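# Lift the scoop by its handle with the nearer arm

## Task

Using the arm whose base is closer to the scoop at the outset, pick the scoop up by its handle and finish holding it. The fingers must clamp firmly across the handle at the centre of their width, with mostly handle between them, and the pad centre must lie between the two ends of the handle. The commanded opening for that gripper must be well below the handle's width. The scoop must be motionless and clearly lifted off the table, and no part of that arm other than its fingers may touch it. Apart from this grasp, nothing that stays in place only because the robot holds it counts as done.

## Robot and tools

Robot: two arms, left_arm and right_arm. Each has six joints in this column order: waist, shoulder, elbow, wrist pitch, wrist yaw, wrist roll, plus a parallel gripper. The names are just labels and do not match the left or right side of any picture. Loose objects may sometimes get pushed, and a held part may get a brief tug.

Frame: a single world frame is used for every printed pose. Its origin sits at table-top height, midway between the arms, roughly 5 to 10 cm back from the near table edge. +x points out across the table, +z points up, and left_arm is on the +y side. The gripper's fingers extend along its local +z and close along its local y. The reported end_effector_position is the point between the pads, under 1 cm behind the fingertips. The printed hand position can be off, more so when the arm is stretched far.

execute_actions takes "actions", a list that is empty or holds exactly one item, plus an optional "pictures" boolean (pictures come by default).
- Empty list: no new command; you get the current state back.
- Move: {"rows": [...], "steps": n}. Give 1 to 15 rows and steps from 1 to 15 (15 if omitted). Each step lasts 1/30 s and uses one row. If there are fewer rows than steps, the last row repeats.
- Every row is one flat list of 14 numbers covering both arms, even when only one arm should move. The first seven are for left_arm: waist, shoulder, elbow, wrist pitch, wrist yaw, wrist roll, opening. The next seven are the same for right_arm.
- Joint values are absolute target angles in radians, in the same form the Joint positions line prints them. They are not offsets.
- Stated joint ranges are the same for both arms: waist -2.618 to 3.054, shoulder 0.000 to 3.142, elbow 0.000 to 3.142, wrist pitch -1.571 to 1.571, wrist yaw -1.571 to 1.571, wrist roll -2.094 to 2.094. The real end of each joint can differ by up to 0.036 rad either way.
- A call is rejected, and nothing is sent, if any target goes more than 0.036 rad beyond a stated end and also lies further out than that joint's last reading.
- A target beyond the real end is cut off at that end. You then see "joint sent to its limit", possibly about an earlier move still in progress. If that line is missing, it does not prove the joint has more room.
- Opening is an absolute value from -1 (closed) to +1 (fully open, a pad gap of 0.087 m).
- Wait: {"steps": n} with no rows, n up to 300. It returns once n control steps have passed since the previous result, and your reply time counts toward them.

Motion limits: each step, a joint's target is held within a fixed lead of its measured angle. The leads are 0.202 rad for the waist, 0.258 for the shoulder, 0.238 for the elbow, 0.573 for wrist pitch, and 0.522 for wrist yaw and roll. If the targets would put a gripper more than 70 mm from where it now is, all of that arm's targets are pulled back proportionally. Because of friction, a joint may stop up to about 0.031 rad short of its target, and a change smaller than that may do nothing. Between calls, the arms keep heading for the last row sent. They stop once everything is nearly still or a step is HELD, and only a new action makes them press further. Fingers already moving finish their motion.

Gripping: grip_measured reports the finger opening on the same -1 to 1 scale you command. Joint positions also gives the pad gap in metres as the last value of each arm's block. Each gripper's reading may be off by about 1 mm, a fixed amount per gripper. Away from the ±1 ends, the fingers go where grip_measured would read your number. To hold something, keep commanding below grip_measured: about 0.02 below gives a firm grip, less gives a lighter one. Pads push with about 20 N at most. Closing quickly can squeeze harder and can even spring the fingers open, so close at a moderate pace.

Result lines: the state line `left_arm: …` | `right_arm: …` gives each gripper's end_effector_position (metres) and end_effector_quat_wxyz. Joint positions and Joint velocities give one block per arm (rad, rad/s, then the pad gap in m and m/s). Joint torques give each drive's total output in Joint positions order, without the gripper. These are offset, scaled and noisy, and are nonzero even in free air. "joint command not followed" means the clearance check changed or blocked an arm's targets on some steps; the rest of the row still ran. HELD marks steps where your row was not fully sent. MOTOR HOT appears from 75 °C. At 90 °C that arm halts for 10 s, and at 100 °C it goes limp and drops what it holds; both are reported as OVER-TEMPERATURE FAULT. Holding loads, even while you think, raises motor temperature.

zoom_image: "camera" is one of cam_head_left, cam_head_right, cam_high, cam_low, cam_left_wrist, cam_right_wrist (each 504x504). "region" is [x0, y0, x1, y1] in image pixels, with the origin at the top-left and at most 504 by 504 pixels. It returns a closer view of that camera's latest image. Calibration data (K, distortion, T_world_to_cam) let you map pixels to world coordinates. Fixed cameras may be off by a couple of degrees and millimetres. Wrist camera poses follow the arm's joint readings.

finished_scene: "scene" is the number of the scene you are ending. This is final, and the result says whether the goal was met. Replying without any tool call ends all remaining work.

Avoid: dropping things or knocking them off the table, slamming, and pressing hard. Keep the arms from striking or pushing on each other. The bar under the bases and the plate behind it can stand up to about 3 cm above the table and give no warning on contact. Prefer smooth, economical motions.

Each tool is called after "Request:" by a JSON object that holds its "op" and its "data", one argument or row to a line.

## Session

Request:
{"op": "execute_actions", "data": {
  "actions": []
}}

Scene clock: 0.00 s of 4200.00 s.
left_arm: end_effector_position=(+0.4958, +0.1197, +0.1467) grip_measured=+0.988 end_effector_quat_wxyz=(+0.739, +0.056, +0.669, +0.058) | right_arm: end_effector_position=(+0.3426, -0.4481, +0.2123) grip_measured=+0.993 end_effector_quat_wxyz=(+0.380, +0.335, +0.802, +0.317)
Joint positions: left_arm=[-0.541  1.983  0.982  1.134 -0.57   0.223  0.087] | right_arm=[-0.776  1.441  1.293 -0.673 -0.842  0.386  0.087]
Joint velocities: left_arm=[ 0.007 -0.002 -0.002 -0.051 -0.037  0.007  0.   ] | right_arm=[ 0.012 -0.002 -0.002  0.007  0.066 -0.022  0.001]
Joint torques (N m, as the arm reports them, + toward a larger angle): no reading
camera_calibration (this result's frames):
cam_left_wrist: T_world_to_cam=[[0.00867833, -0.988283, -0.152383, 0.13772], [-0.711181, 0.101027, -0.695712, 0.462557], [0.702956, 0.114409, -0.701971, -0.119696], [0, 0, 0, 1]] pos_world=[0.411907, 0.10307, 0.258769]
cam_right_wrist: T_world_to_cam=[[-0.287014, -0.573286, -0.767441, 0.00690668], [-0.944775, 0.301708, 0.127955, 0.45242], [0.158189, 0.761784, -0.628221, 0.55956], [0, 0, 0, 1]] pos_world=[0.340901, -0.558803, 0.298938]

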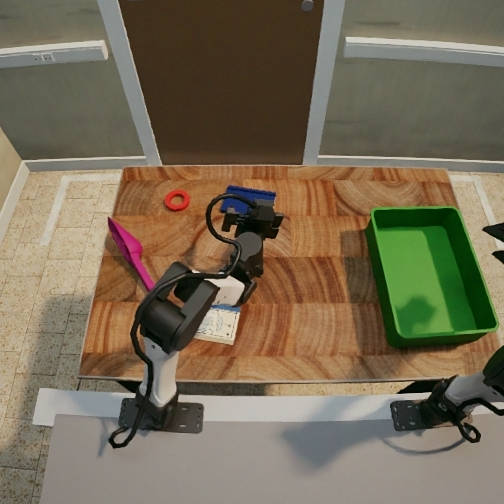

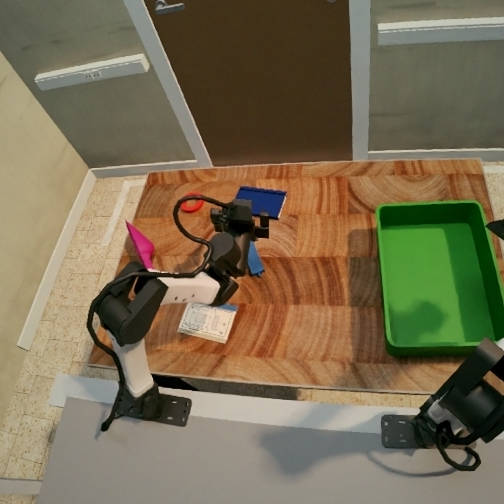

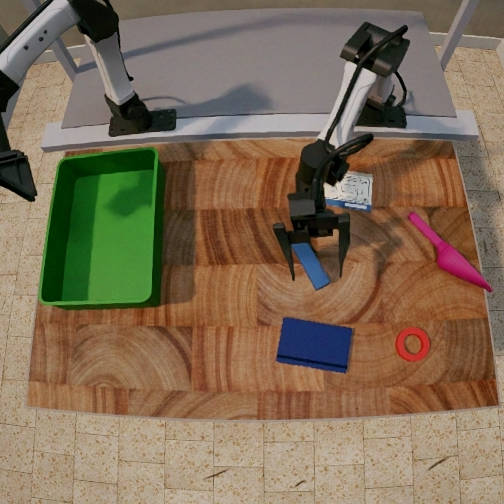

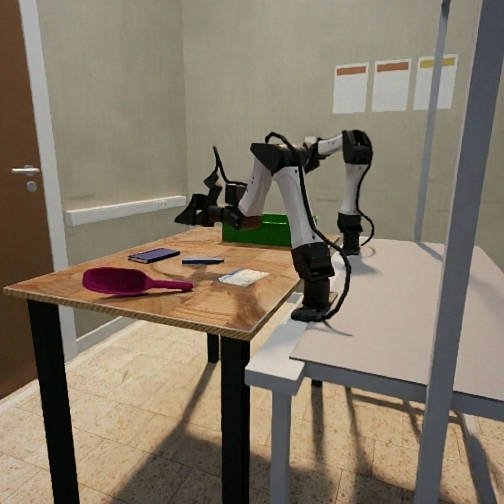

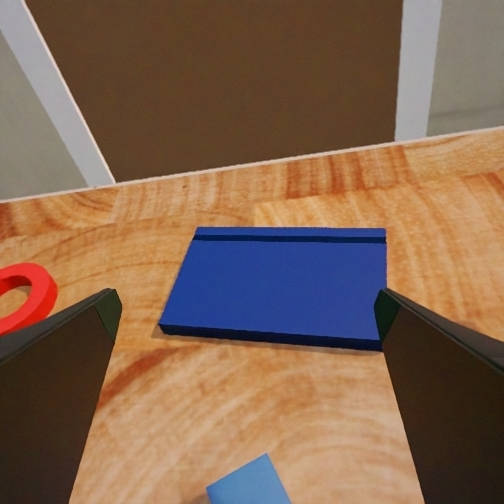

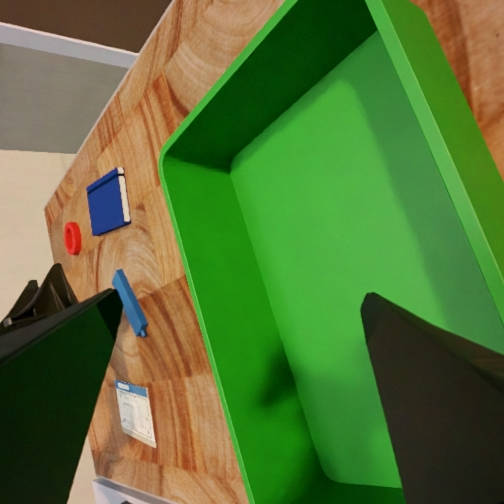

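Request:
{"op": "zoom_image", "data": {
  "camera": "cam_high",
  "region": [390, 195, 504, 309]
}}

Request:
{"op": "zoom_image", "data": {
  "camera": "cam_low",
  "region": [70, 245, 210, 320]
}}

Request:
{"op": "zoom_image", "data": {
  "camera": "cam_head_left",
  "region": [85, 205, 185, 305]
}}

Region (390, 195, 504, 309) of cam_high's 504x504 image, scaled by 4.421, with more detail than that image has.

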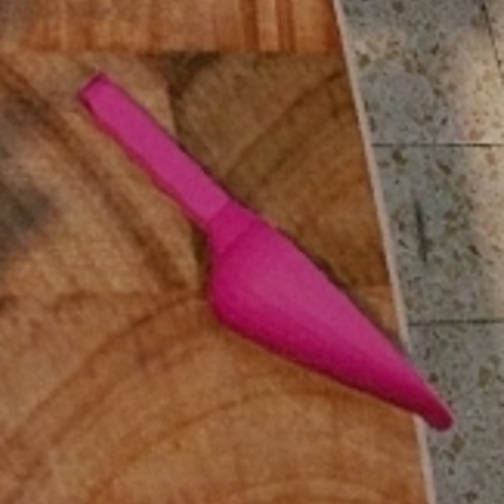

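Region (70, 245, 210, 320) of cam_low's 504x504 image, scaled by 3.600, with more detail than that image has; it fills the top 270 rows of this view, and the rest is white.

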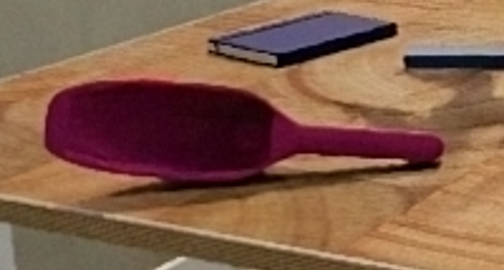

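Region (85, 205, 185, 305) of cam_head_left's 504x504 image, scaled by 5.040, with more detail than that image has.

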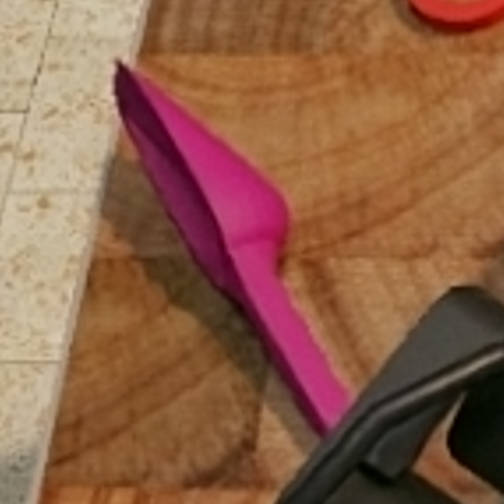

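Request:
{"op": "execute_actions", "data": {
  "actions": [
    {"rows": [[-0.539,1.982,0.984,1.131,-0.569,0.222,1,-0.776,1.441,1.293,-0.673,-0.842,0.386,1],[-0.535,1.977,0.990,1.120,-0.567,0.219,1,-0.776,1.441,1.293,-0.673,-0.842,0.386,1],[-0.528,1.971,0.999,1.104,-0.564,0.214,1,-0.776,1.441,1.293,-0.673,-0.842,0.386,1],[-0.517,1.962,1.012,1.081,-0.559,0.208,1,-0.776,1.441,1.293,-0.673,-0.842,0.386,1],[-0.505,1.951,1.028,1.053,-0.553,0.199,1,-0.776,1.441,1.293,-0.673,-0.842,0.386,1],[-0.490,1.939,1.046,1.019,-0.545,0.189,1,-0.776,1.441,1.293,-0.673,-0.842,0.386,1],[-0.473,1.925,1.066,0.981,-0.537,0.178,1,-0.776,1.441,1.293,-0.673,-0.842,0.386,1],[-0.454,1.910,1.088,0.938,-0.528,0.166,1,-0.776,1.441,1.293,-0.673,-0.842,0.386,1],[-0.432,1.893,1.111,0.891,-0.518,0.152,1,-0.776,1.441,1.293,-0.673,-0.842,0.386,1],[-0.410,1.876,1.136,0.840,-0.507,0.137,1,-0.776,1.441,1.293,-0.673,-0.842,0.386,1],[-0.385,1.859,1.162,0.785,-0.495,0.121,1,-0.776,1.441,1.293,-0.673,-0.842,0.386,1],[-0.359,1.841,1.188,0.727,-0.483,0.104,1,-0.776,1.441,1.293,-0.673,-0.842,0.386,1],[-0.332,1.822,1.214,0.666,-0.470,0.086,1,-0.776,1.441,1.293,-0.673,-0.842,0.386,1],[-0.304,1.804,1.240,0.603,-0.456,0.068,1,-0.776,1.441,1.293,-0.673,-0.842,0.386,1],[-0.275,1.787,1.266,0.538,-0.442,0.049,1,-0.776,1.441,1.293,-0.673,-0.842,0.386,1]], "steps": 15}
  ],
  "pictures": false
}}

Request:
{"op": "execute_actions", "data": {
  "actions": [
    {"rows": [[-0.245,1.770,1.291,0.471,-0.428,0.029,1,-0.776,1.441,1.293,-0.673,-0.842,0.386,1],[-0.214,1.753,1.314,0.402,-0.413,0.009,1,-0.776,1.441,1.293,-0.673,-0.842,0.386,1],[-0.183,1.738,1.336,0.333,-0.398,-0.011,1,-0.776,1.441,1.293,-0.673,-0.842,0.386,1],[-0.152,1.724,1.356,0.263,-0.383,-0.032,1,-0.776,1.441,1.293,-0.673,-0.842,0.386,1],[-0.121,1.712,1.374,0.192,-0.368,-0.053,1,-0.776,1.441,1.293,-0.673,-0.842,0.386,1],[-0.089,1.701,1.390,0.121,-0.353,-0.073,1,-0.776,1.441,1.293,-0.673,-0.842,0.386,1],[-0.058,1.692,1.403,0.051,-0.338,-0.094,1,-0.776,1.441,1.293,-0.673,-0.842,0.386,1],[-0.027,1.686,1.412,-0.018,-0.323,-0.114,1,-0.776,1.441,1.293,-0.673,-0.842,0.386,1],[0.004,1.681,1.418,-0.087,-0.308,-0.134,1,-0.776,1.441,1.293,-0.673,-0.842,0.386,1],[0.034,1.680,1.420,-0.154,-0.294,-0.154,1,-0.776,1.441,1.293,-0.673,-0.842,0.386,1],[0.063,1.680,1.420,-0.219,-0.280,-0.173,1,-0.776,1.441,1.293,-0.673,-0.842,0.386,1],[0.091,1.680,1.420,-0.282,-0.266,-0.191,1,-0.776,1.441,1.293,-0.673,-0.842,0.386,1],[0.118,1.680,1.420,-0.343,-0.253,-0.209,1,-0.776,1.441,1.293,-0.673,-0.842,0.386,1],[0.144,1.680,1.420,-0.401,-0.241,-0.226,1,-0.776,1.441,1.293,-0.673,-0.842,0.386,1],[0.169,1.680,1.420,-0.456,-0.229,-0.242,1,-0.776,1.441,1.293,-0.673,-0.842,0.386,1]], "steps": 15}
  ],
  "pictures": false
}}

Request:
{"op": "execute_actions", "data": {
  "actions": [
    {"rows": [[0.191,1.680,1.420,-0.507,-0.218,-0.257,1,-0.776,1.441,1.293,-0.673,-0.842,0.386,1],[0.213,1.680,1.420,-0.554,-0.208,-0.271,1,-0.776,1.441,1.293,-0.673,-0.842,0.386,1],[0.232,1.680,1.420,-0.597,-0.199,-0.283,1,-0.776,1.441,1.293,-0.673,-0.842,0.386,1],[0.249,1.680,1.420,-0.635,-0.191,-0.294,1,-0.776,1.441,1.293,-0.673,-0.842,0.386,1],[0.264,1.680,1.420,-0.669,-0.183,-0.304,1,-0.776,1.441,1.293,-0.673,-0.842,0.386,1],[0.276,1.680,1.420,-0.697,-0.177,-0.313,1,-0.776,1.441,1.293,-0.673,-0.842,0.386,1],[0.287,1.680,1.420,-0.720,-0.172,-0.319,1,-0.776,1.441,1.293,-0.673,-0.842,0.386,1],[0.294,1.680,1.420,-0.736,-0.169,-0.324,1,-0.776,1.441,1.293,-0.673,-0.842,0.386,1],[0.298,1.680,1.420,-0.747,-0.167,-0.327,1,-0.776,1.441,1.293,-0.673,-0.842,0.386,1],[0.300,1.680,1.420,-0.750,-0.166,-0.328,1,-0.776,1.441,1.293,-0.673,-0.842,0.386,1]], "steps": 15}
  ],
  "pictures": false
}}

Request:
{"op": "execute_actions", "data": {
  "actions": [
    {"steps": 15}
  ]
}}

Scene clock: 120.50 s of 4200.00 s.
left_arm: end_effector_position=(+0.5456, +0.2030, +0.2275) grip_measured=+0.988 end_effector_quat_wxyz=(+0.730, -0.012, +0.679, +0.076) | right_arm: end_effector_position=(+0.3426, -0.4481, +0.2123) grip_measured=+0.993 end_effector_quat_wxyz=(+0.380, +0.335, +0.802, +0.317)
Joint positions: left_arm=[-0.333  1.847  1.205  0.743 -0.49   0.12   0.087] | right_arm=[-0.776  1.441  1.293 -0.673 -0.842  0.386  0.087]
Joint velocities: left_arm=[ 0.808 -0.628  0.794 -1.473  0.33  -0.476  0.   ] | right_arm=[ 0.002 -0.007  0.002  0.007  0.037  0.066 -0.001]
Joint torques (N m, as the arm reports them, + toward a larger angle): left_arm=[  0.93 -13.18   8.23   1.76   0.    -0.03] | right_arm=[ 0.19 -7.13  7.47  1.59 -0.24 -0.01]
Steps of this call (steps 1 to 90: nothing new was sent; then 117.00 s passed at rest; steps 91 to 105: all 15 steps of this action). Readings (joint positions):
91: left_arm=[-0.541 1.983 0.982 1.131 -0.570 0.223] | right_arm=[-0.776 1.441 1.293 -0.673 -0.842 0.386]
92: left_arm=[-0.541 1.983 0.982 1.130 -0.570 0.223] | right_arm=[-0.776 1.441 1.293 -0.673 -0.842 0.386]
94: left_arm=[-0.540 1.983 0.984 1.118 -0.569 0.221] | right_arm=[-0.776 1.441 1.293 -0.673 -0.842 0.386]
98: left_arm=[-0.503 1.970 1.029 1.030 -0.552 0.203] | right_arm=[-0.776 1.441 1.293 -0.673 -0.842 0.386]
105: the state above

Scene clock: 121.00 s of 4200.00 s.
left_arm: end_effector_position=(+0.4949, +0.4088, +0.2006) grip_measured=+0.988 end_effector_quat_wxyz=(+0.520, -0.175, +0.829, +0.110) | right_arm: end_effector_position=(+0.3426, -0.4481, +0.2123) grip_measured=+0.993 end_effector_quat_wxyz=(+0.380, +0.335, +0.802, +0.317)
Joint positions: left_arm=[ 0.122  1.687  1.41  -0.185 -0.291 -0.16   0.087] | right_arm=[-0.776  1.441  1.293 -0.673 -0.842  0.386  0.087]
Joint velocities: left_arm=[ 0.735 -0.017  0.002 -1.956  0.359 -0.462 -0.   ] | right_arm=[ 0.022 -0.002 -0.002  0.022  0.007 -0.037 -0.   ]
Joint torques (N m, as the arm reports them, + toward a larger angle): left_arm=[  0.42 -10.37   8.48   1.97  -0.05  -0.06] | right_arm=[ 0.19 -7.17  7.46  1.59 -0.24 -0.01]
Steps of this call (steps 1 to 15: all 15 steps of this action). Readings (joint positions):
1: left_arm=[-0.304 1.826 1.232 0.691 -0.479 0.104] | right_arm=[-0.776 1.441 1.293 -0.673 -0.842 0.386]
2: left_arm=[-0.273 1.805 1.259 0.637 -0.467 0.087] | right_arm=[-0.776 1.441 1.293 -0.673 -0.842 0.386]
4: left_arm=[-0.211 1.768 1.308 0.523 -0.442 0.051] | right_arm=[-0.776 1.441 1.293 -0.673 -0.842 0.386]
8: left_arm=[-0.084 1.711 1.382 0.275 -0.387 -0.026] | right_arm=[-0.776 1.441 1.293 -0.673 -0.842 0.386]
15: the state above

Scene clock: 121.50 s of 4200.00 s.
left_arm: end_effector_position=(+0.3823, +0.4450, +0.1174) grip_measured=+0.988 end_effector_quat_wxyz=(+0.279, -0.291, +0.911, +0.086) | right_arm: end_effector_position=(+0.3426, -0.4481, +0.2123) grip_measured=+0.993 end_effector_quat_wxyz=(+0.380, +0.335, +0.802, +0.317)
Joint positions: left_arm=[ 0.295  1.687  1.41  -0.722 -0.181 -0.312  0.087] | right_arm=[-0.776  1.441  1.293 -0.673 -0.842  0.386  0.087]
Joint velocities: left_arm=[-0.007  0.002  0.012 -0.271 -0.022 -0.139 -0.   ] | right_arm=[ 0.002 -0.007 -0.002 -0.022 -0.051 -0.051  0.   ]
Joint torques (N m, as the arm reports them, + toward a larger angle): left_arm=[ 0.5  -9.91  8.04  1.26 -0.01 -0.03] | right_arm=[ 0.2  -7.15  7.47  1.59 -0.25 -0.01]
Steps of this call (steps 1 to 15: all 15 steps of this action). Readings (joint positions):
1: left_arm=[0.147 1.687 1.410 -0.250 -0.278 -0.178] | right_arm=[-0.776 1.441 1.293 -0.673 -0.842 0.386]
2: left_arm=[0.171 1.687 1.410 -0.310 -0.267 -0.195] | right_arm=[-0.776 1.441 1.293 -0.673 -0.842 0.386]
4: left_arm=[0.215 1.687 1.410 -0.421 -0.244 -0.226] | right_arm=[-0.776 1.441 1.293 -0.673 -0.842 0.386]
8: left_arm=[0.276 1.687 1.410 -0.595 -0.209 -0.276] | right_arm=[-0.776 1.441 1.293 -0.673 -0.842 0.386]
15: the state above

Scene clock: 122.00 s of 4200.00 s.
left_arm: end_effector_position=(+0.3773, +0.4417, +0.1148) grip_measured=+0.988 end_effector_quat_wxyz=(+0.267, -0.294, +0.914, +0.081) | right_arm: end_effector_position=(+0.3426, -0.4481, +0.2123) grip_measured=+0.993 end_effector_quat_wxyz=(+0.380, +0.335, +0.802, +0.317)
Joint positions: left_arm=[ 0.295  1.687  1.41  -0.747 -0.172 -0.321  0.087] | right_arm=[-0.776  1.441  1.293 -0.673 -0.842  0.386  0.087]
Joint velocities: left_arm=[-0.017  0.002 -0.017  0.007 -0.022  0.007 -0.   ] | right_arm=[-0.022 -0.002 -0.012  0.022  0.037 -0.051  0.001]
Joint torques (N m, as the arm reports them, + toward a larger angle): left_arm=[ 0.59 -9.87  8.03  1.15 -0.01 -0.04] | right_arm=[ 0.2  -7.13  7.48  1.59 -0.25 -0.02]
Steps of this call (steps 1 to 15: the robot went on to your last target). Readings (joint positions):
1: left_arm=[0.295 1.687 1.410 -0.728 -0.179 -0.314] | right_arm=[-0.776 1.441 1.293 -0.673 -0.842 0.386]
2: left_arm=[0.295 1.687 1.410 -0.732 -0.177 -0.316] | right_arm=[-0.776 1.441 1.293 -0.673 -0.842 0.386]
4: left_arm=[0.295 1.687 1.410 -0.739 -0.175 -0.318] | right_arm=[-0.776 1.441 1.293 -0.673 -0.842 0.386]
8: left_arm=[0.295 1.687 1.410 -0.744 -0.173 -0.320] | right_arm=[-0.776 1.441 1.293 -0.673 -0.842 0.386]
15: the state above
camera_calibration (this result's frames):
cam_left_wrist: T_world_to_cam=[[0.587594, -0.809035, 0.0140062, 0.135362], [-0.769592, -0.553434, 0.318495, 0.518256], [-0.249922, -0.197925, -0.947821, 0.430071], [0, 0, 0, 1]] pos_world=[0.426792, 0.481454, 0.240672]
cam_right_wrist: T_world_to_cam=[[-0.287014, -0.573286, -0.767441, 0.00690668], [-0.944775, 0.301708, 0.127955, 0.45242], [0.158189, 0.761784, -0.628221, 0.55956], [0, 0, 0, 1]] pos_world=[0.340901, -0.558803, 0.298938]

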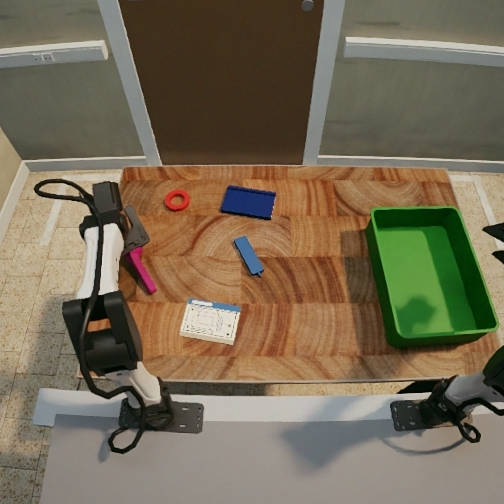

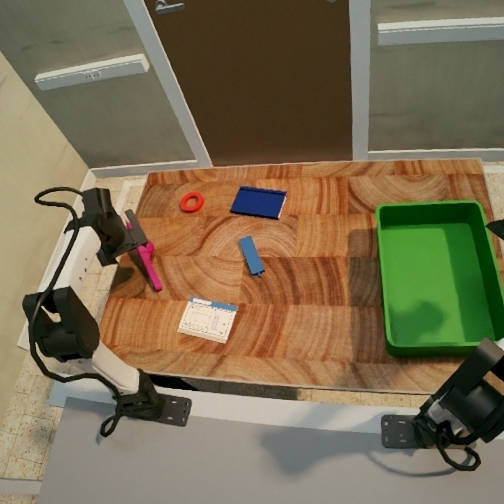

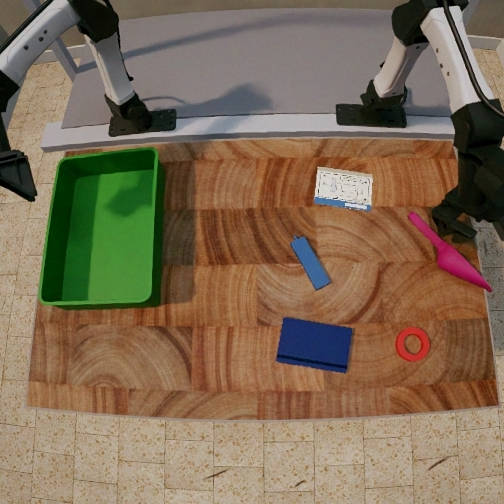

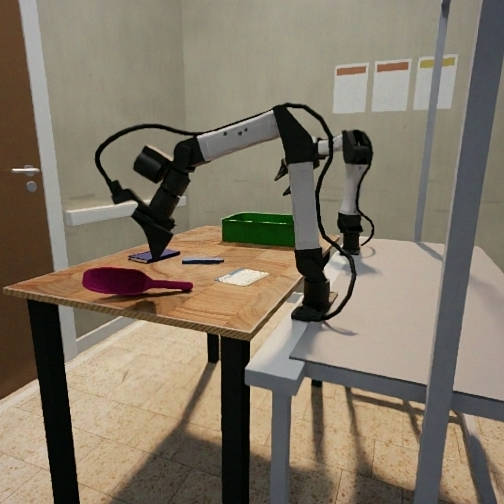

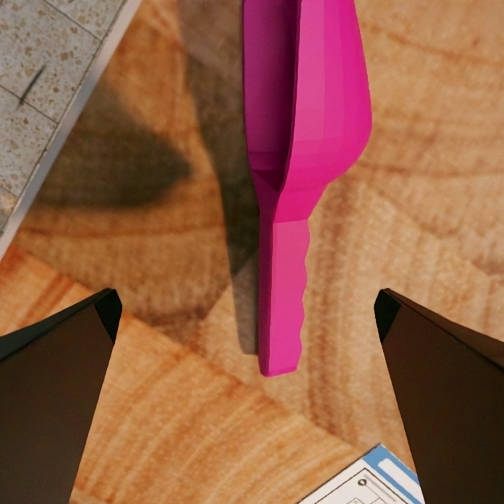

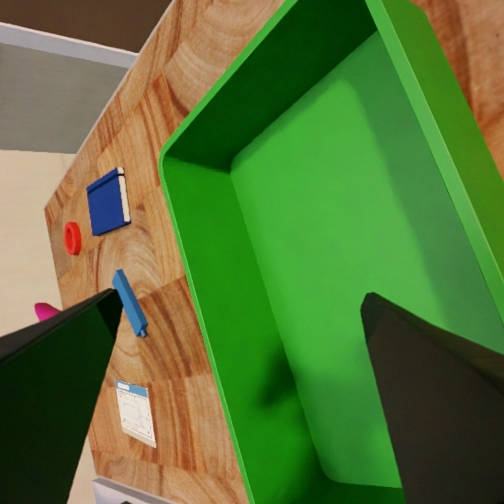

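Request:
{"op": "zoom_image", "data": {
  "camera": "cam_left_wrist",
  "region": [190, 150, 430, 390]
}}

Request:
{"op": "zoom_image", "data": {
  "camera": "cam_head_left",
  "region": [110, 235, 180, 305]
}}

Request:
{"op": "zoom_image", "data": {
  "camera": "cam_low",
  "region": [70, 200, 210, 310]
}}

Region (190, 150, 430, 390) of cam_left_wrist's 504x504 image, scaled by 2.100, with more detail than that image has.

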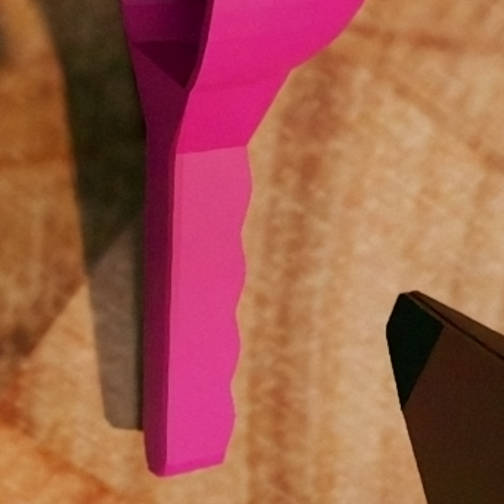

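Region (110, 235, 180, 305) of cam_head_left's 504x504 image, scaled by 7.200, with more detail than that image has.

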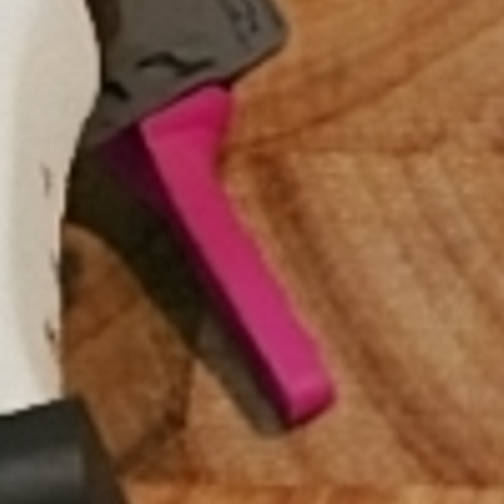

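Region (70, 200, 210, 310) of cam_low's 504x504 image, scaled by 3.600, with more detail than that image has; it fills the top 396 rows of this view, and the rest is white.

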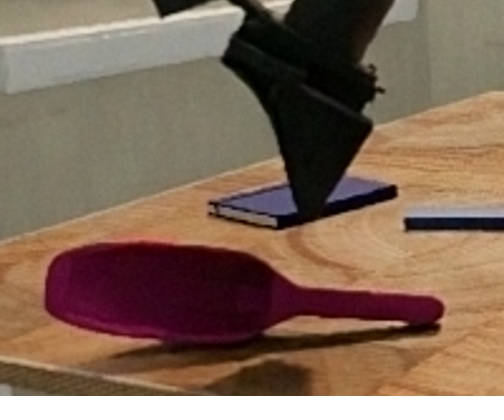

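Request:
{"op": "execute_actions", "data": {
  "actions": [
    {"rows": [[0.293,1.686,1.415,-0.754,-0.186,-0.332,0.99,-0.776,1.441,1.293,-0.673,-0.842,0.386,1],[0.288,1.690,1.415,-0.756,-0.206,-0.340,0.98,-0.776,1.441,1.293,-0.673,-0.842,0.386,1],[0.280,1.695,1.415,-0.759,-0.230,-0.348,0.95,-0.776,1.441,1.293,-0.673,-0.842,0.386,1],[0.270,1.702,1.415,-0.763,-0.251,-0.357,0.91,-0.776,1.441,1.293,-0.673,-0.842,0.386,1],[0.257,1.711,1.415,-0.767,-0.276,-0.366,0.87,-0.776,1.441,1.293,-0.673,-0.842,0.386,1],[0.243,1.721,1.415,-0.771,-0.302,-0.377,0.82,-0.776,1.441,1.293,-0.673,-0.842,0.386,1],[0.227,1.732,1.415,-0.775,-0.329,-0.388,0.76,-0.776,1.441,1.293,-0.673,-0.842,0.386,1],[0.211,1.744,1.415,-0.780,-0.356,-0.399,0.70,-0.776,1.441,1.293,-0.673,-0.842,0.386,1],[0.193,1.756,1.415,-0.784,-0.383,-0.409,0.64,-0.776,1.441,1.293,-0.673,-0.842,0.386,1],[0.175,1.769,1.415,-0.788,-0.410,-0.420,0.58,-0.776,1.441,1.293,-0.673,-0.842,0.386,1],[0.157,1.781,1.415,-0.792,-0.436,-0.431,0.51,-0.776,1.441,1.293,-0.673,-0.842,0.386,1],[0.139,1.793,1.415,-0.796,-0.461,-0.440,0.45,-0.776,1.441,1.293,-0.673,-0.842,0.386,1],[0.123,1.805,1.415,-0.800,-0.482,-0.449,0.39,-0.776,1.441,1.293,-0.673,-0.842,0.386,1],[0.107,1.816,1.415,-0.803,-0.502,-0.457,0.33,-0.776,1.441,1.293,-0.673,-0.842,0.386,1],[0.093,1.826,1.415,-0.805,-0.518,-0.463,0.28,-0.776,1.441,1.293,-0.673,-0.842,0.386,1]], "steps": 15}
  ],
  "pictures": false
}}

Request:
{"op": "execute_actions", "data": {
  "actions": [
    {"rows": [[0.080,1.835,1.415,-0.807,-0.530,-0.468,0.24,-0.776,1.441,1.293,-0.673,-0.842,0.386,1],[0.070,1.842,1.415,-0.809,-0.537,-0.471,0.20,-0.776,1.441,1.293,-0.673,-0.842,0.386,1],[0.062,1.847,1.415,-0.809,-0.540,-0.472,0.17,-0.776,1.441,1.293,-0.673,-0.842,0.386,1],[0.057,1.851,1.415,-0.809,-0.540,-0.472,0.16,-0.776,1.441,1.293,-0.673,-0.842,0.386,1],[0.055,1.852,1.415,-0.809,-0.540,-0.472,0.15,-0.776,1.441,1.293,-0.673,-0.842,0.386,1]], "steps": 15}
  ],
  "pictures": false
}}

Request:
{"op": "execute_actions", "data": {
  "actions": [
    {"steps": 8}
  ]
}}

Request:
{"op": "zoom_image", "data": {
  "camera": "cam_low",
  "region": [110, 230, 210, 305]
}}

Scene clock: 242.50 s of 4200.00 s.
left_arm: end_effector_position=(+0.3767, +0.4130, +0.0765) grip_measured=+0.304 end_effector_quat_wxyz=(+0.218, -0.278, +0.919, +0.177) | right_arm: end_effector_position=(+0.3426, -0.4481, +0.2123) grip_measured=+0.993 end_effector_quat_wxyz=(+0.380, +0.335, +0.802, +0.317)
Joint positions: left_arm=[ 0.123  1.802  1.41  -0.786 -0.421 -0.422  0.057] | right_arm=[-0.776  1.441  1.293 -0.673 -0.842  0.386  0.087]
Joint velocities: left_arm=[-0.481  0.349 -0.002 -0.125 -0.681 -0.242 -0.043] | right_arm=[-0.002 -0.007  0.007  0.081  0.037  0.022 -0.001]
Joint torques (N m, as the arm reports them, + toward a larger angle): left_arm=[-0.04 -9.94  7.18  0.93 -0.29 -0.06] | right_arm=[ 0.2  -7.17  7.44  1.59 -0.24 -0.01]
Steps of this call (steps 1 to 15: the robot went on to your last target; steps 16 to 90: nothing new was sent; then 117.00 s passed at rest; steps 91 to 105: all 15 steps of this action). Readings (joint positions):
91: left_arm=[0.295 1.687 1.410 -0.748 -0.172 -0.322] | right_arm=[-0.776 1.441 1.293 -0.673 -0.842 0.386]
92: left_arm=[0.295 1.687 1.410 -0.749 -0.176 -0.324] | right_arm=[-0.776 1.441 1.293 -0.673 -0.842 0.386]
94: left_arm=[0.292 1.687 1.410 -0.752 -0.196 -0.332] | right_arm=[-0.776 1.441 1.293 -0.673 -0.842 0.386]
98: left_arm=[0.250 1.706 1.410 -0.760 -0.267 -0.359] | right_arm=[-0.776 1.441 1.293 -0.673 -0.842 0.386]
105: the state above

Scene clock: 243.00 s of 4200.00 s.
left_arm: end_effector_position=(+0.3745, +0.4030, +0.0646) grip_measured=+0.150 end_effector_quat_wxyz=(+0.206, -0.266, +0.915, +0.222) | right_arm: end_effector_position=(+0.3426, -0.4481, +0.2123) grip_measured=+0.993 end_effector_quat_wxyz=(+0.380, +0.335, +0.802, +0.317)
Joint positions: left_arm=[ 0.056  1.848  1.41  -0.804 -0.525 -0.464  0.05 ] | right_arm=[-0.776  1.441  1.293 -0.673 -0.842  0.386  0.087]
Joint velocities: left_arm=[ 0.007  0.002 -0.007 -0.022 -0.022  0.022  0.001] | right_arm=[ 0.002  0.022  0.002 -0.037 -0.037  0.051 -0.001]
Joint torques (N m, as the arm reports them, + toward a larger angle): left_arm=[  0.24 -10.05   7.07   0.84  -0.35  -0.05] | right_arm=[ 0.2  -7.15  7.49  1.58 -0.24 -0.01]
Steps of this call (steps 1 to 15: all 15 steps of this action). Readings (joint positions):
1: left_arm=[0.107 1.814 1.410 -0.789 -0.439 -0.430] | right_arm=[-0.776 1.441 1.293 -0.673 -0.842 0.386]
2: left_arm=[0.093 1.824 1.410 -0.793 -0.456 -0.436] | right_arm=[-0.776 1.441 1.293 -0.673 -0.842 0.386]
4: left_arm=[0.071 1.840 1.410 -0.798 -0.481 -0.446] | right_arm=[-0.776 1.441 1.293 -0.673 -0.842 0.386]
8: left_arm=[0.056 1.848 1.410 -0.803 -0.506 -0.457] | right_arm=[-0.776 1.441 1.293 -0.673 -0.842 0.386]
15: the state above

Scene clock: 243.27 s of 4200.00 s.
left_arm: end_effector_position=(+0.3745, +0.4036, +0.0648) grip_measured=+0.150 end_effector_quat_wxyz=(+0.206, -0.267, +0.914, +0.224) | right_arm: end_effector_position=(+0.3426, -0.4481, +0.2123) grip_measured=+0.993 end_effector_quat_wxyz=(+0.380, +0.335, +0.802, +0.317)
Joint positions: left_arm=[ 0.056  1.848  1.41  -0.804 -0.529 -0.465  0.05 ] | right_arm=[-0.776  1.441  1.293 -0.673 -0.842  0.386  0.087]
Joint velocities: left_arm=[ 0.002  0.007  0.002  0.007 -0.007 -0.022 -0.   ] | right_arm=[-0.007 -0.007 -0.017  0.022 -0.022 -0.007  0.001]
Joint torques (N m, as the arm reports them, + toward a larger angle): left_arm=[  0.18 -10.02   7.1    0.8   -0.35  -0.09] | right_arm=[ 0.19 -7.14  7.48  1.59 -0.25 -0.01]
Steps of this call (steps 1 to 8: the robot went on to your last target). Readings (joint positions):
1: left_arm=[0.056 1.848 1.410 -0.804 -0.526 -0.464] | right_arm=[-0.776 1.441 1.293 -0.673 -0.842 0.386]
2: left_arm=[0.056 1.848 1.410 -0.804 -0.527 -0.464] | right_arm=[-0.776 1.441 1.293 -0.673 -0.842 0.386]
4: left_arm=[0.056 1.848 1.410 -0.804 -0.528 -0.465] | right_arm=[-0.776 1.441 1.293 -0.673 -0.842 0.386]
8: the state above
camera_calibration (this result's frames):
cam_left_wrist: T_world_to_cam=[[0.587678, -0.753832, -0.293891, 0.104591], [-0.683363, -0.656926, 0.318533, 0.520376], [-0.433185, 0.0136395, -0.901202, 0.354659], [0, 0, 0, 1]] pos_world=[0.447773, 0.415855, 0.1846]
cam_right_wrist: T_world_to_cam=[[-0.287014, -0.573286, -0.767441, 0.00690668], [-0.944775, 0.301708, 0.127955, 0.45242], [0.158189, 0.761784, -0.628221, 0.55956], [0, 0, 0, 1]] pos_world=[0.340901, -0.558803, 0.298938]

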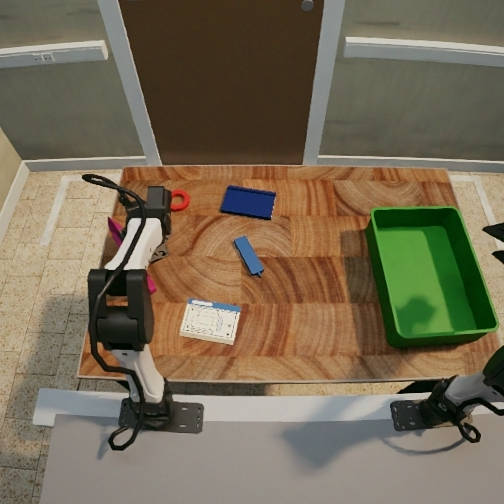

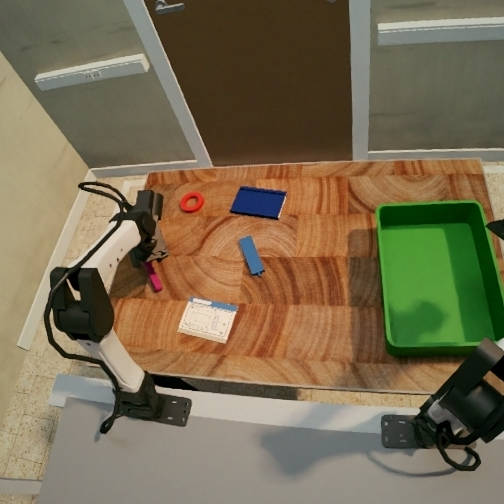

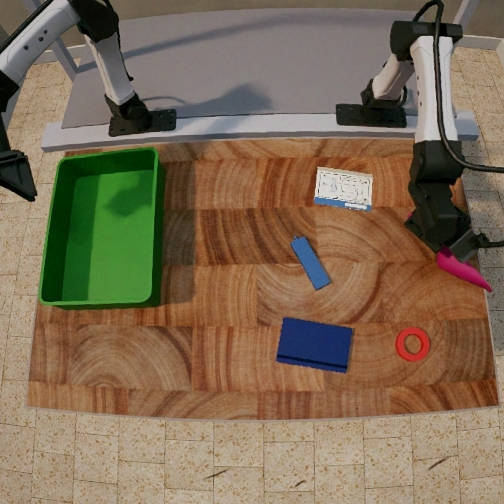

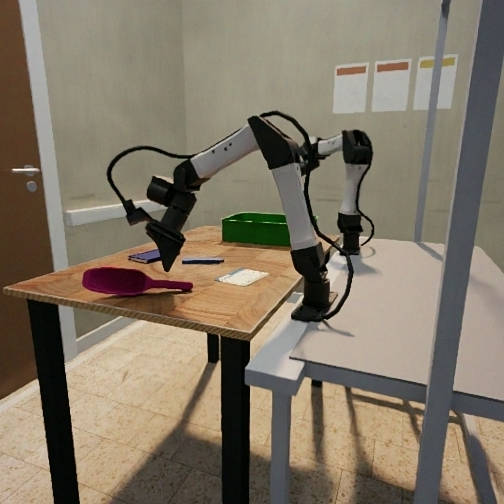

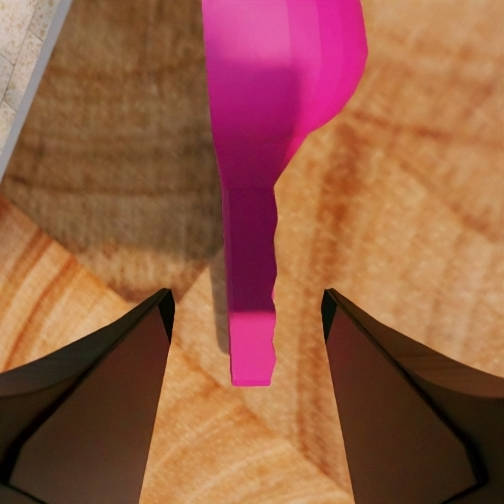

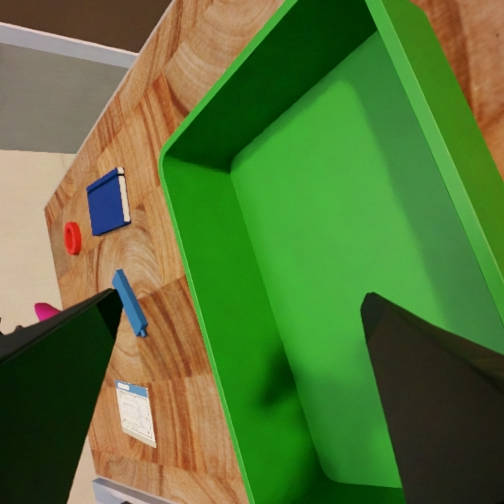

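Region (110, 230, 210, 305) of cam_low's 504x504 image, scaled by 5.040, with more detail than that image has; it fills the top 378 rows of this view, and the rest is white.

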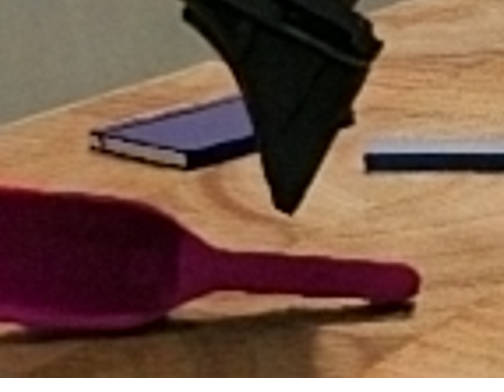

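Request:
{"op": "execute_actions", "data": {
  "actions": []
}}

Scene clock: 268.83 s of 4200.00 s.
left_arm: end_effector_position=(+0.3745, +0.4037, +0.0649) grip_measured=+0.150 end_effector_quat_wxyz=(+0.206, -0.267, +0.914, +0.224) | right_arm: end_effector_position=(+0.3426, -0.4481, +0.2123) grip_measured=+0.993 end_effector_quat_wxyz=(+0.380, +0.335, +0.802, +0.317)
Joint positions: left_arm=[ 0.056  1.848  1.41  -0.804 -0.529 -0.465  0.05 ] | right_arm=[-0.776  1.441  1.293 -0.673 -0.842  0.386  0.087]
Joint velocities: left_arm=[ 0.007  0.007 -0.007 -0.007 -0.007 -0.095  0.001] | right_arm=[-0.002 -0.002  0.007 -0.037  0.066  0.022 -0.   ]
Joint torques (N m, as the arm reports them, + toward a larger angle): left_arm=[  0.15 -10.01   7.1    0.8   -0.35  -0.06] | right_arm=[ 0.21 -7.13  7.48  1.59 -0.24 -0.01]
Steps of this call (steps 1 to 15: the robot went on to your last target; steps 16 to 90: nothing new was sent; then 22.57 s passed at rest). Readings (joint positions):
1: left_arm=[0.056 1.848 1.410 -0.804 -0.529 -0.465] | right_arm=[-0.776 1.441 1.293 -0.673 -0.842 0.386]
2: left_arm=[0.056 1.848 1.410 -0.804 -0.529 -0.465] | right_arm=[-0.776 1.441 1.293 -0.673 -0.842 0.386]
4: left_arm=[0.056 1.848 1.410 -0.804 -0.529 -0.465] | right_arm=[-0.776 1.441 1.293 -0.673 -0.842 0.386]
8: left_arm=[0.056 1.848 1.410 -0.804 -0.529 -0.465] | right_arm=[-0.776 1.441 1.293 -0.673 -0.842 0.386]
90: the state above
All arms were judged still, so your last target was given up. Only a new action makes them travel on or press farther. Fingers that are still opening or closing keep moving.
camera_calibration (this result's frames):
cam_left_wrist: T_world_to_cam=[[0.588058, -0.753502, -0.293977, 0.104365], [-0.683143, -0.657303, 0.318227, 0.520491], [-0.433017, 0.0136921, -0.901282, 0.354599], [0, 0, 0, 1]] pos_world=[0.447744, 0.415904, 0.18464]
cam_right_wrist: T_world_to_cam=[[-0.287014, -0.573286, -0.767441, 0.00690668], [-0.944775, 0.301708, 0.127955, 0.45242], [0.158189, 0.761784, -0.628221, 0.55956], [0, 0, 0, 1]] pos_world=[0.340901, -0.558803, 0.298938]

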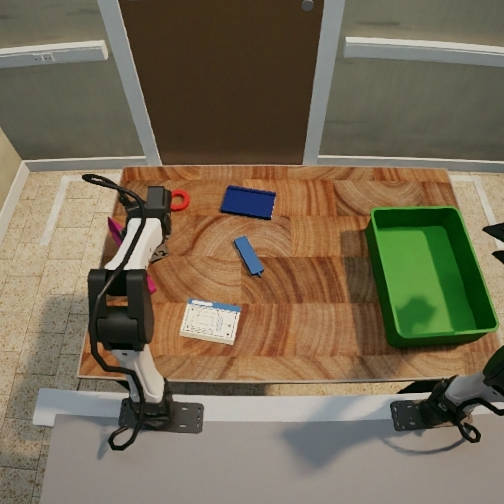

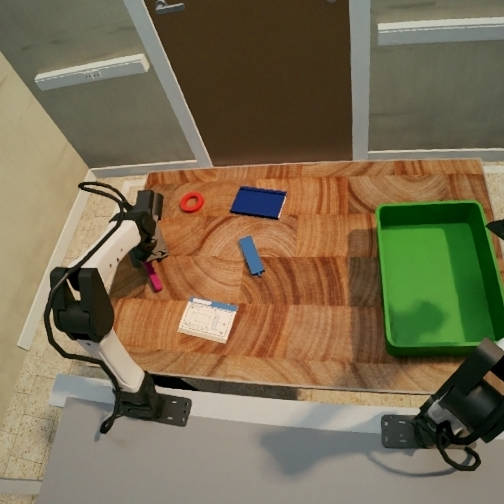

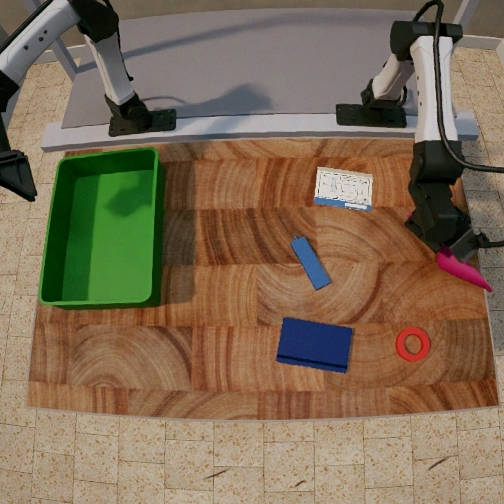

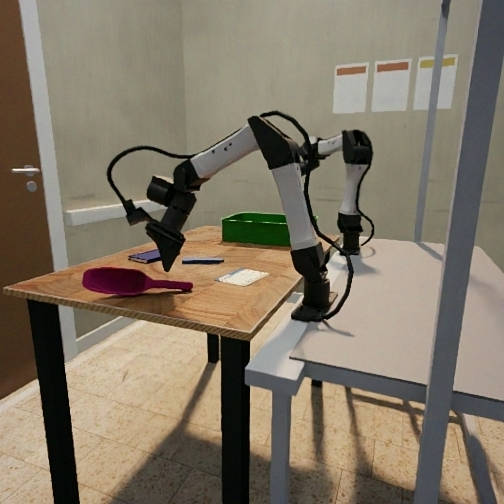

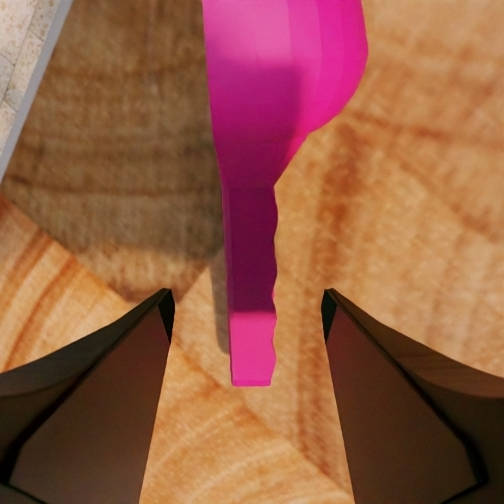

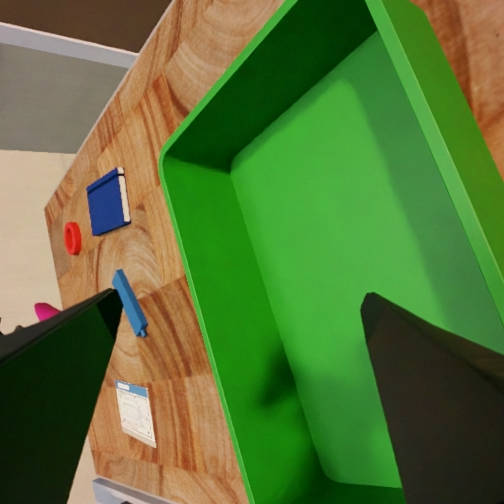

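Request:
{"op": "execute_actions", "data": {
  "actions": [
    {"rows":[[0.055,1.852,1.413,-0.803,-0.540,-0.472,0.15,-0.776,1.441,1.293,-0.673,-0.842,0.386,1],[0.055,1.852,1.412,-0.800,-0.540,-0.472,0.15,-0.776,1.441,1.293,-0.673,-0.842,0.386,1],[0.055,1.852,1.411,-0.795,-0.540,-0.472,0.15,-0.776,1.441,1.293,-0.673,-0.842,0.386,1],[0.055,1.852,1.407,-0.789,-0.540,-0.472,0.15,-0.776,1.441,1.293,-0.673,-0.842,0.386,1],[0.055,1.852,1.401,-0.781,-0.540,-0.472,0.15,-0.776,1.441,1.293,-0.673,-0.842,0.386,1],[0.055,1.852,1.394,-0.772,-0.540,-0.472,0.15,-0.776,1.441,1.293,-0.673,-0.842,0.386,1],[0.055,1.852,1.385,-0.763,-0.540,-0.472,0.15,-0.776,1.441,1.293,-0.673,-0.842,0.386,1],[0.055,1.852,1.375,-0.753,-0.540,-0.472,0.15,-0.776,1.441,1.293,-0.673,-0.842,0.386,1],[0.055,1.852,1.364,-0.743,-0.540,-0.472,0.15,-0.776,1.441,1.293,-0.673,-0.842,0.386,1],[0.055,1.852,1.352,-0.733,-0.540,-0.472,0.15,-0.776,1.441,1.293,-0.673,-0.842,0.386,1],[0.055,1.852,1.340,-0.723,-0.540,-0.472,0.13,-0.776,1.441,1.293,-0.673,-0.842,0.386,1],[0.055,1.852,1.328,-0.714,-0.540,-0.472,0.11,-0.776,1.441,1.293,-0.673,-0.842,0.386,1],[0.055,1.852,1.316,-0.705,-0.540,-0.472,0.09,-0.776,1.441,1.293,-0.673,-0.842,0.386,1],[0.055,1.852,1.305,-0.697,-0.540,-0.472,0.07,-0.776,1.441,1.293,-0.673,-0.842,0.386,1],[0.055,1.852,1.295,-0.691,-0.540,-0.472,0.05,-0.776,1.441,1.293,-0.673,-0.842,0.386,1]],"steps":15}
  ],
  "pictures": false
}}

Request:
{"op": "execute_actions", "data": {
  "actions": [
    {"rows":[[0.055,1.852,1.286,-0.686,-0.540,-0.472,0.03,-0.776,1.441,1.293,-0.673,-0.842,0.386,1],[0.055,1.852,1.279,-0.683,-0.540,-0.472,0.01,-0.776,1.441,1.293,-0.673,-0.842,0.386,1],[0.055,1.852,1.273,-0.682,-0.540,-0.472,-0.01,-0.776,1.441,1.293,-0.673,-0.842,0.386,1],[0.055,1.852,1.269,-0.682,-0.540,-0.472,-0.03,-0.776,1.441,1.293,-0.673,-0.842,0.386,1],[0.055,1.852,1.268,-0.682,-0.540,-0.472,-0.05,-0.776,1.441,1.293,-0.673,-0.842,0.386,1]],"steps":15}
  ]
}}

Request:
{"op": "zoom_image", "data": {
  "camera": "cam_low",
  "region": [110, 230, 210, 305]
}}

Scene clock: 313.23 s of 4200.00 s.
left_arm: end_effector_position=(+0.3657, +0.4040, +0.0437) grip_measured=+0.059 end_effector_quat_wxyz=(+0.200, -0.266, +0.915, +0.227) | right_arm: end_effector_position=(+0.3426, -0.4481, +0.2123) grip_measured=+0.993 end_effector_quat_wxyz=(+0.380, +0.335, +0.802, +0.317)
Joint positions: left_arm=[ 0.056  1.848  1.325 -0.733 -0.531 -0.465  0.046] | right_arm=[-0.776  1.441  1.293 -0.673 -0.842  0.386  0.087]
Joint velocities: left_arm=[-0.007 -0.007 -0.33   0.183  0.022  0.051 -0.016] | right_arm=[-0.002  0.022 -0.002 -0.007 -0.022 -0.051  0.001]
Joint torques (N m, as the arm reports them, + toward a larger angle): left_arm=[ 0.18 -9.86  5.62  0.94 -0.34 -0.06] | right_arm=[ 0.19 -7.15  7.47  1.59 -0.24 -0.01]
Steps of this call (steps 1 to 90: nothing new was sent; then 40.90 s passed at rest; steps 91 to 105: all 15 steps of this action). Readings (joint positions):
91: left_arm=[0.056 1.848 1.410 -0.804 -0.530 -0.465] | right_arm=[-0.776 1.441 1.293 -0.673 -0.842 0.386]
92: left_arm=[0.056 1.848 1.410 -0.804 -0.530 -0.465] | right_arm=[-0.776 1.441 1.293 -0.673 -0.842 0.386]
94: left_arm=[0.056 1.848 1.410 -0.804 -0.530 -0.465] | right_arm=[-0.776 1.441 1.293 -0.673 -0.842 0.386]
98: left_arm=[0.056 1.848 1.403 -0.787 -0.531 -0.465] | right_arm=[-0.776 1.441 1.293 -0.673 -0.842 0.386]
105: the state above

Scene clock: 313.73 s of 4200.00 s.
left_arm: end_effector_position=(+0.3603, +0.4040, +0.0327) grip_measured=-0.050 end_effector_quat_wxyz=(+0.196, -0.265, +0.916, +0.228) | right_arm: end_effector_position=(+0.3426, -0.4481, +0.2123) grip_measured=+0.993 end_effector_quat_wxyz=(+0.380, +0.335, +0.802, +0.317)
Joint positions: left_arm=[ 0.056  1.848  1.28  -0.696 -0.531 -0.465  0.042] | right_arm=[-0.776  1.441  1.293 -0.673 -0.842  0.386  0.087]
Joint velocities: left_arm=[-0.012  0.002 -0.017  0.022 -0.007 -0.007 -0.   ] | right_arm=[ 0.017 -0.022  0.007  0.037 -0.022 -0.066  0.001]
Joint torques (N m, as the arm reports them, + toward a larger angle): left_arm=[ 0.15 -9.77  5.37  0.93 -0.34 -0.06] | right_arm=[ 0.22 -7.17  7.5   1.59 -0.24 -0.01]
Steps of this call (steps 1 to 15: all 15 steps of this action). Readings (joint positions):
1: left_arm=[0.056 1.848 1.314 -0.727 -0.531 -0.465] | right_arm=[-0.776 1.441 1.293 -0.673 -0.842 0.386]
2: left_arm=[0.056 1.848 1.304 -0.722 -0.531 -0.465] | right_arm=[-0.776 1.441 1.293 -0.673 -0.842 0.386]
4: left_arm=[0.056 1.848 1.289 -0.714 -0.531 -0.465] | right_arm=[-0.776 1.441 1.293 -0.673 -0.842 0.386]
8: left_arm=[0.056 1.848 1.280 -0.706 -0.531 -0.465] | right_arm=[-0.776 1.441 1.293 -0.673 -0.842 0.386]
15: the state above
camera_calibration (this result's frames):
cam_left_wrist: T_world_to_cam=[[0.581943, -0.752768, -0.307706, 0.105879], [-0.67546, -0.658131, 0.332592, 0.518371], [-0.452876, 0.0142937, -0.891459, 0.326013], [0, 0, 0, 1]] pos_world=[0.436167, 0.416199, 0.150801]
cam_right_wrist: T_world_to_cam=[[-0.287014, -0.573286, -0.767441, 0.00690668], [-0.944775, 0.301708, 0.127955, 0.45242], [0.158189, 0.761784, -0.628221, 0.55956], [0, 0, 0, 1]] pos_world=[0.340901, -0.558803, 0.298938]

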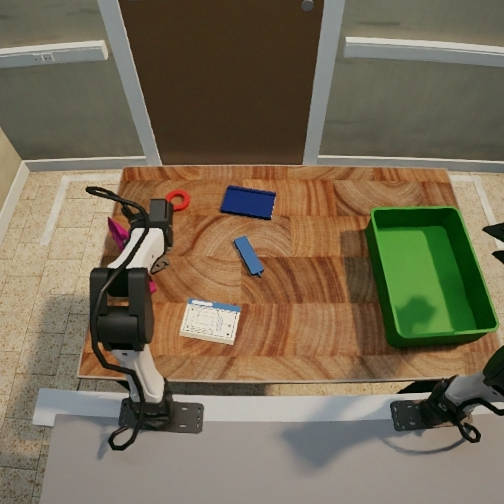

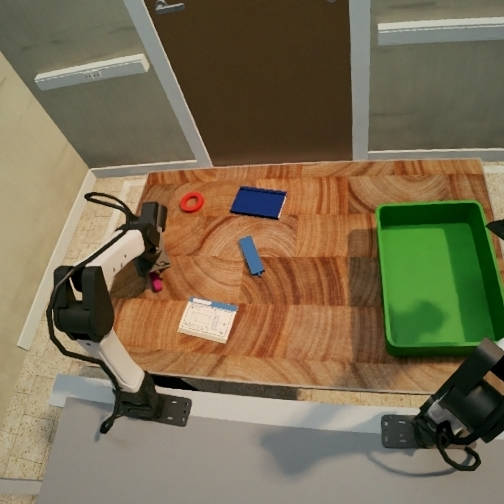

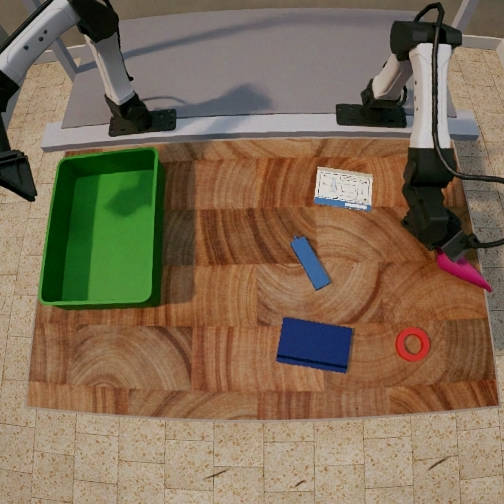

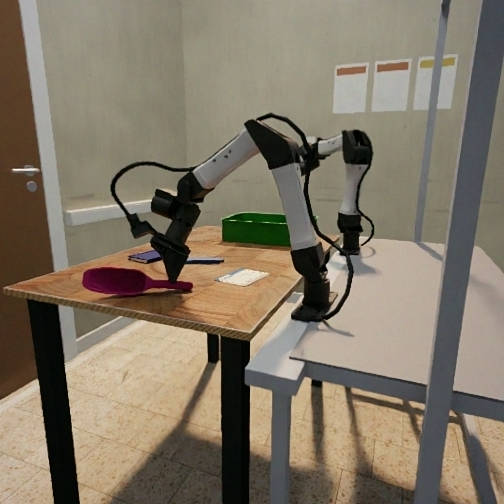

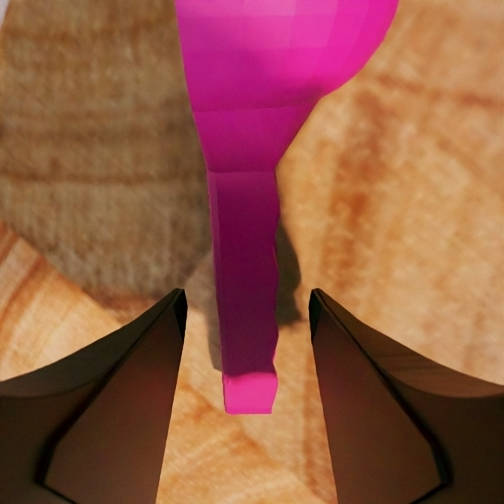

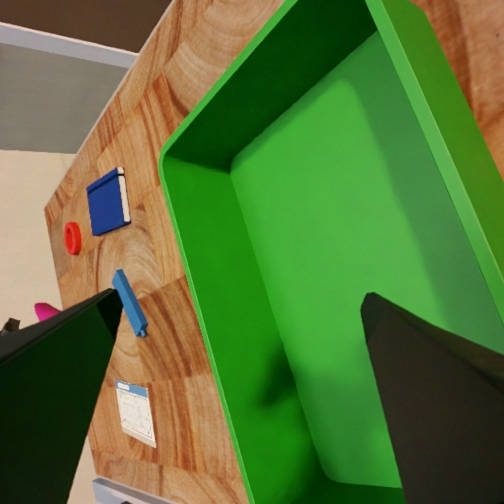

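Region (110, 230, 210, 305) of cam_low's 504x504 image, scaled by 5.040, with more detail than that image has; it fills the top 378 rows of this view, and the rest is white.

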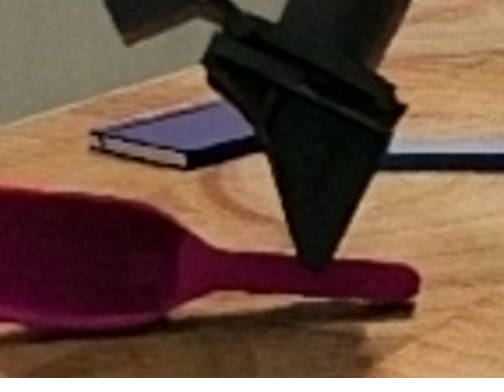

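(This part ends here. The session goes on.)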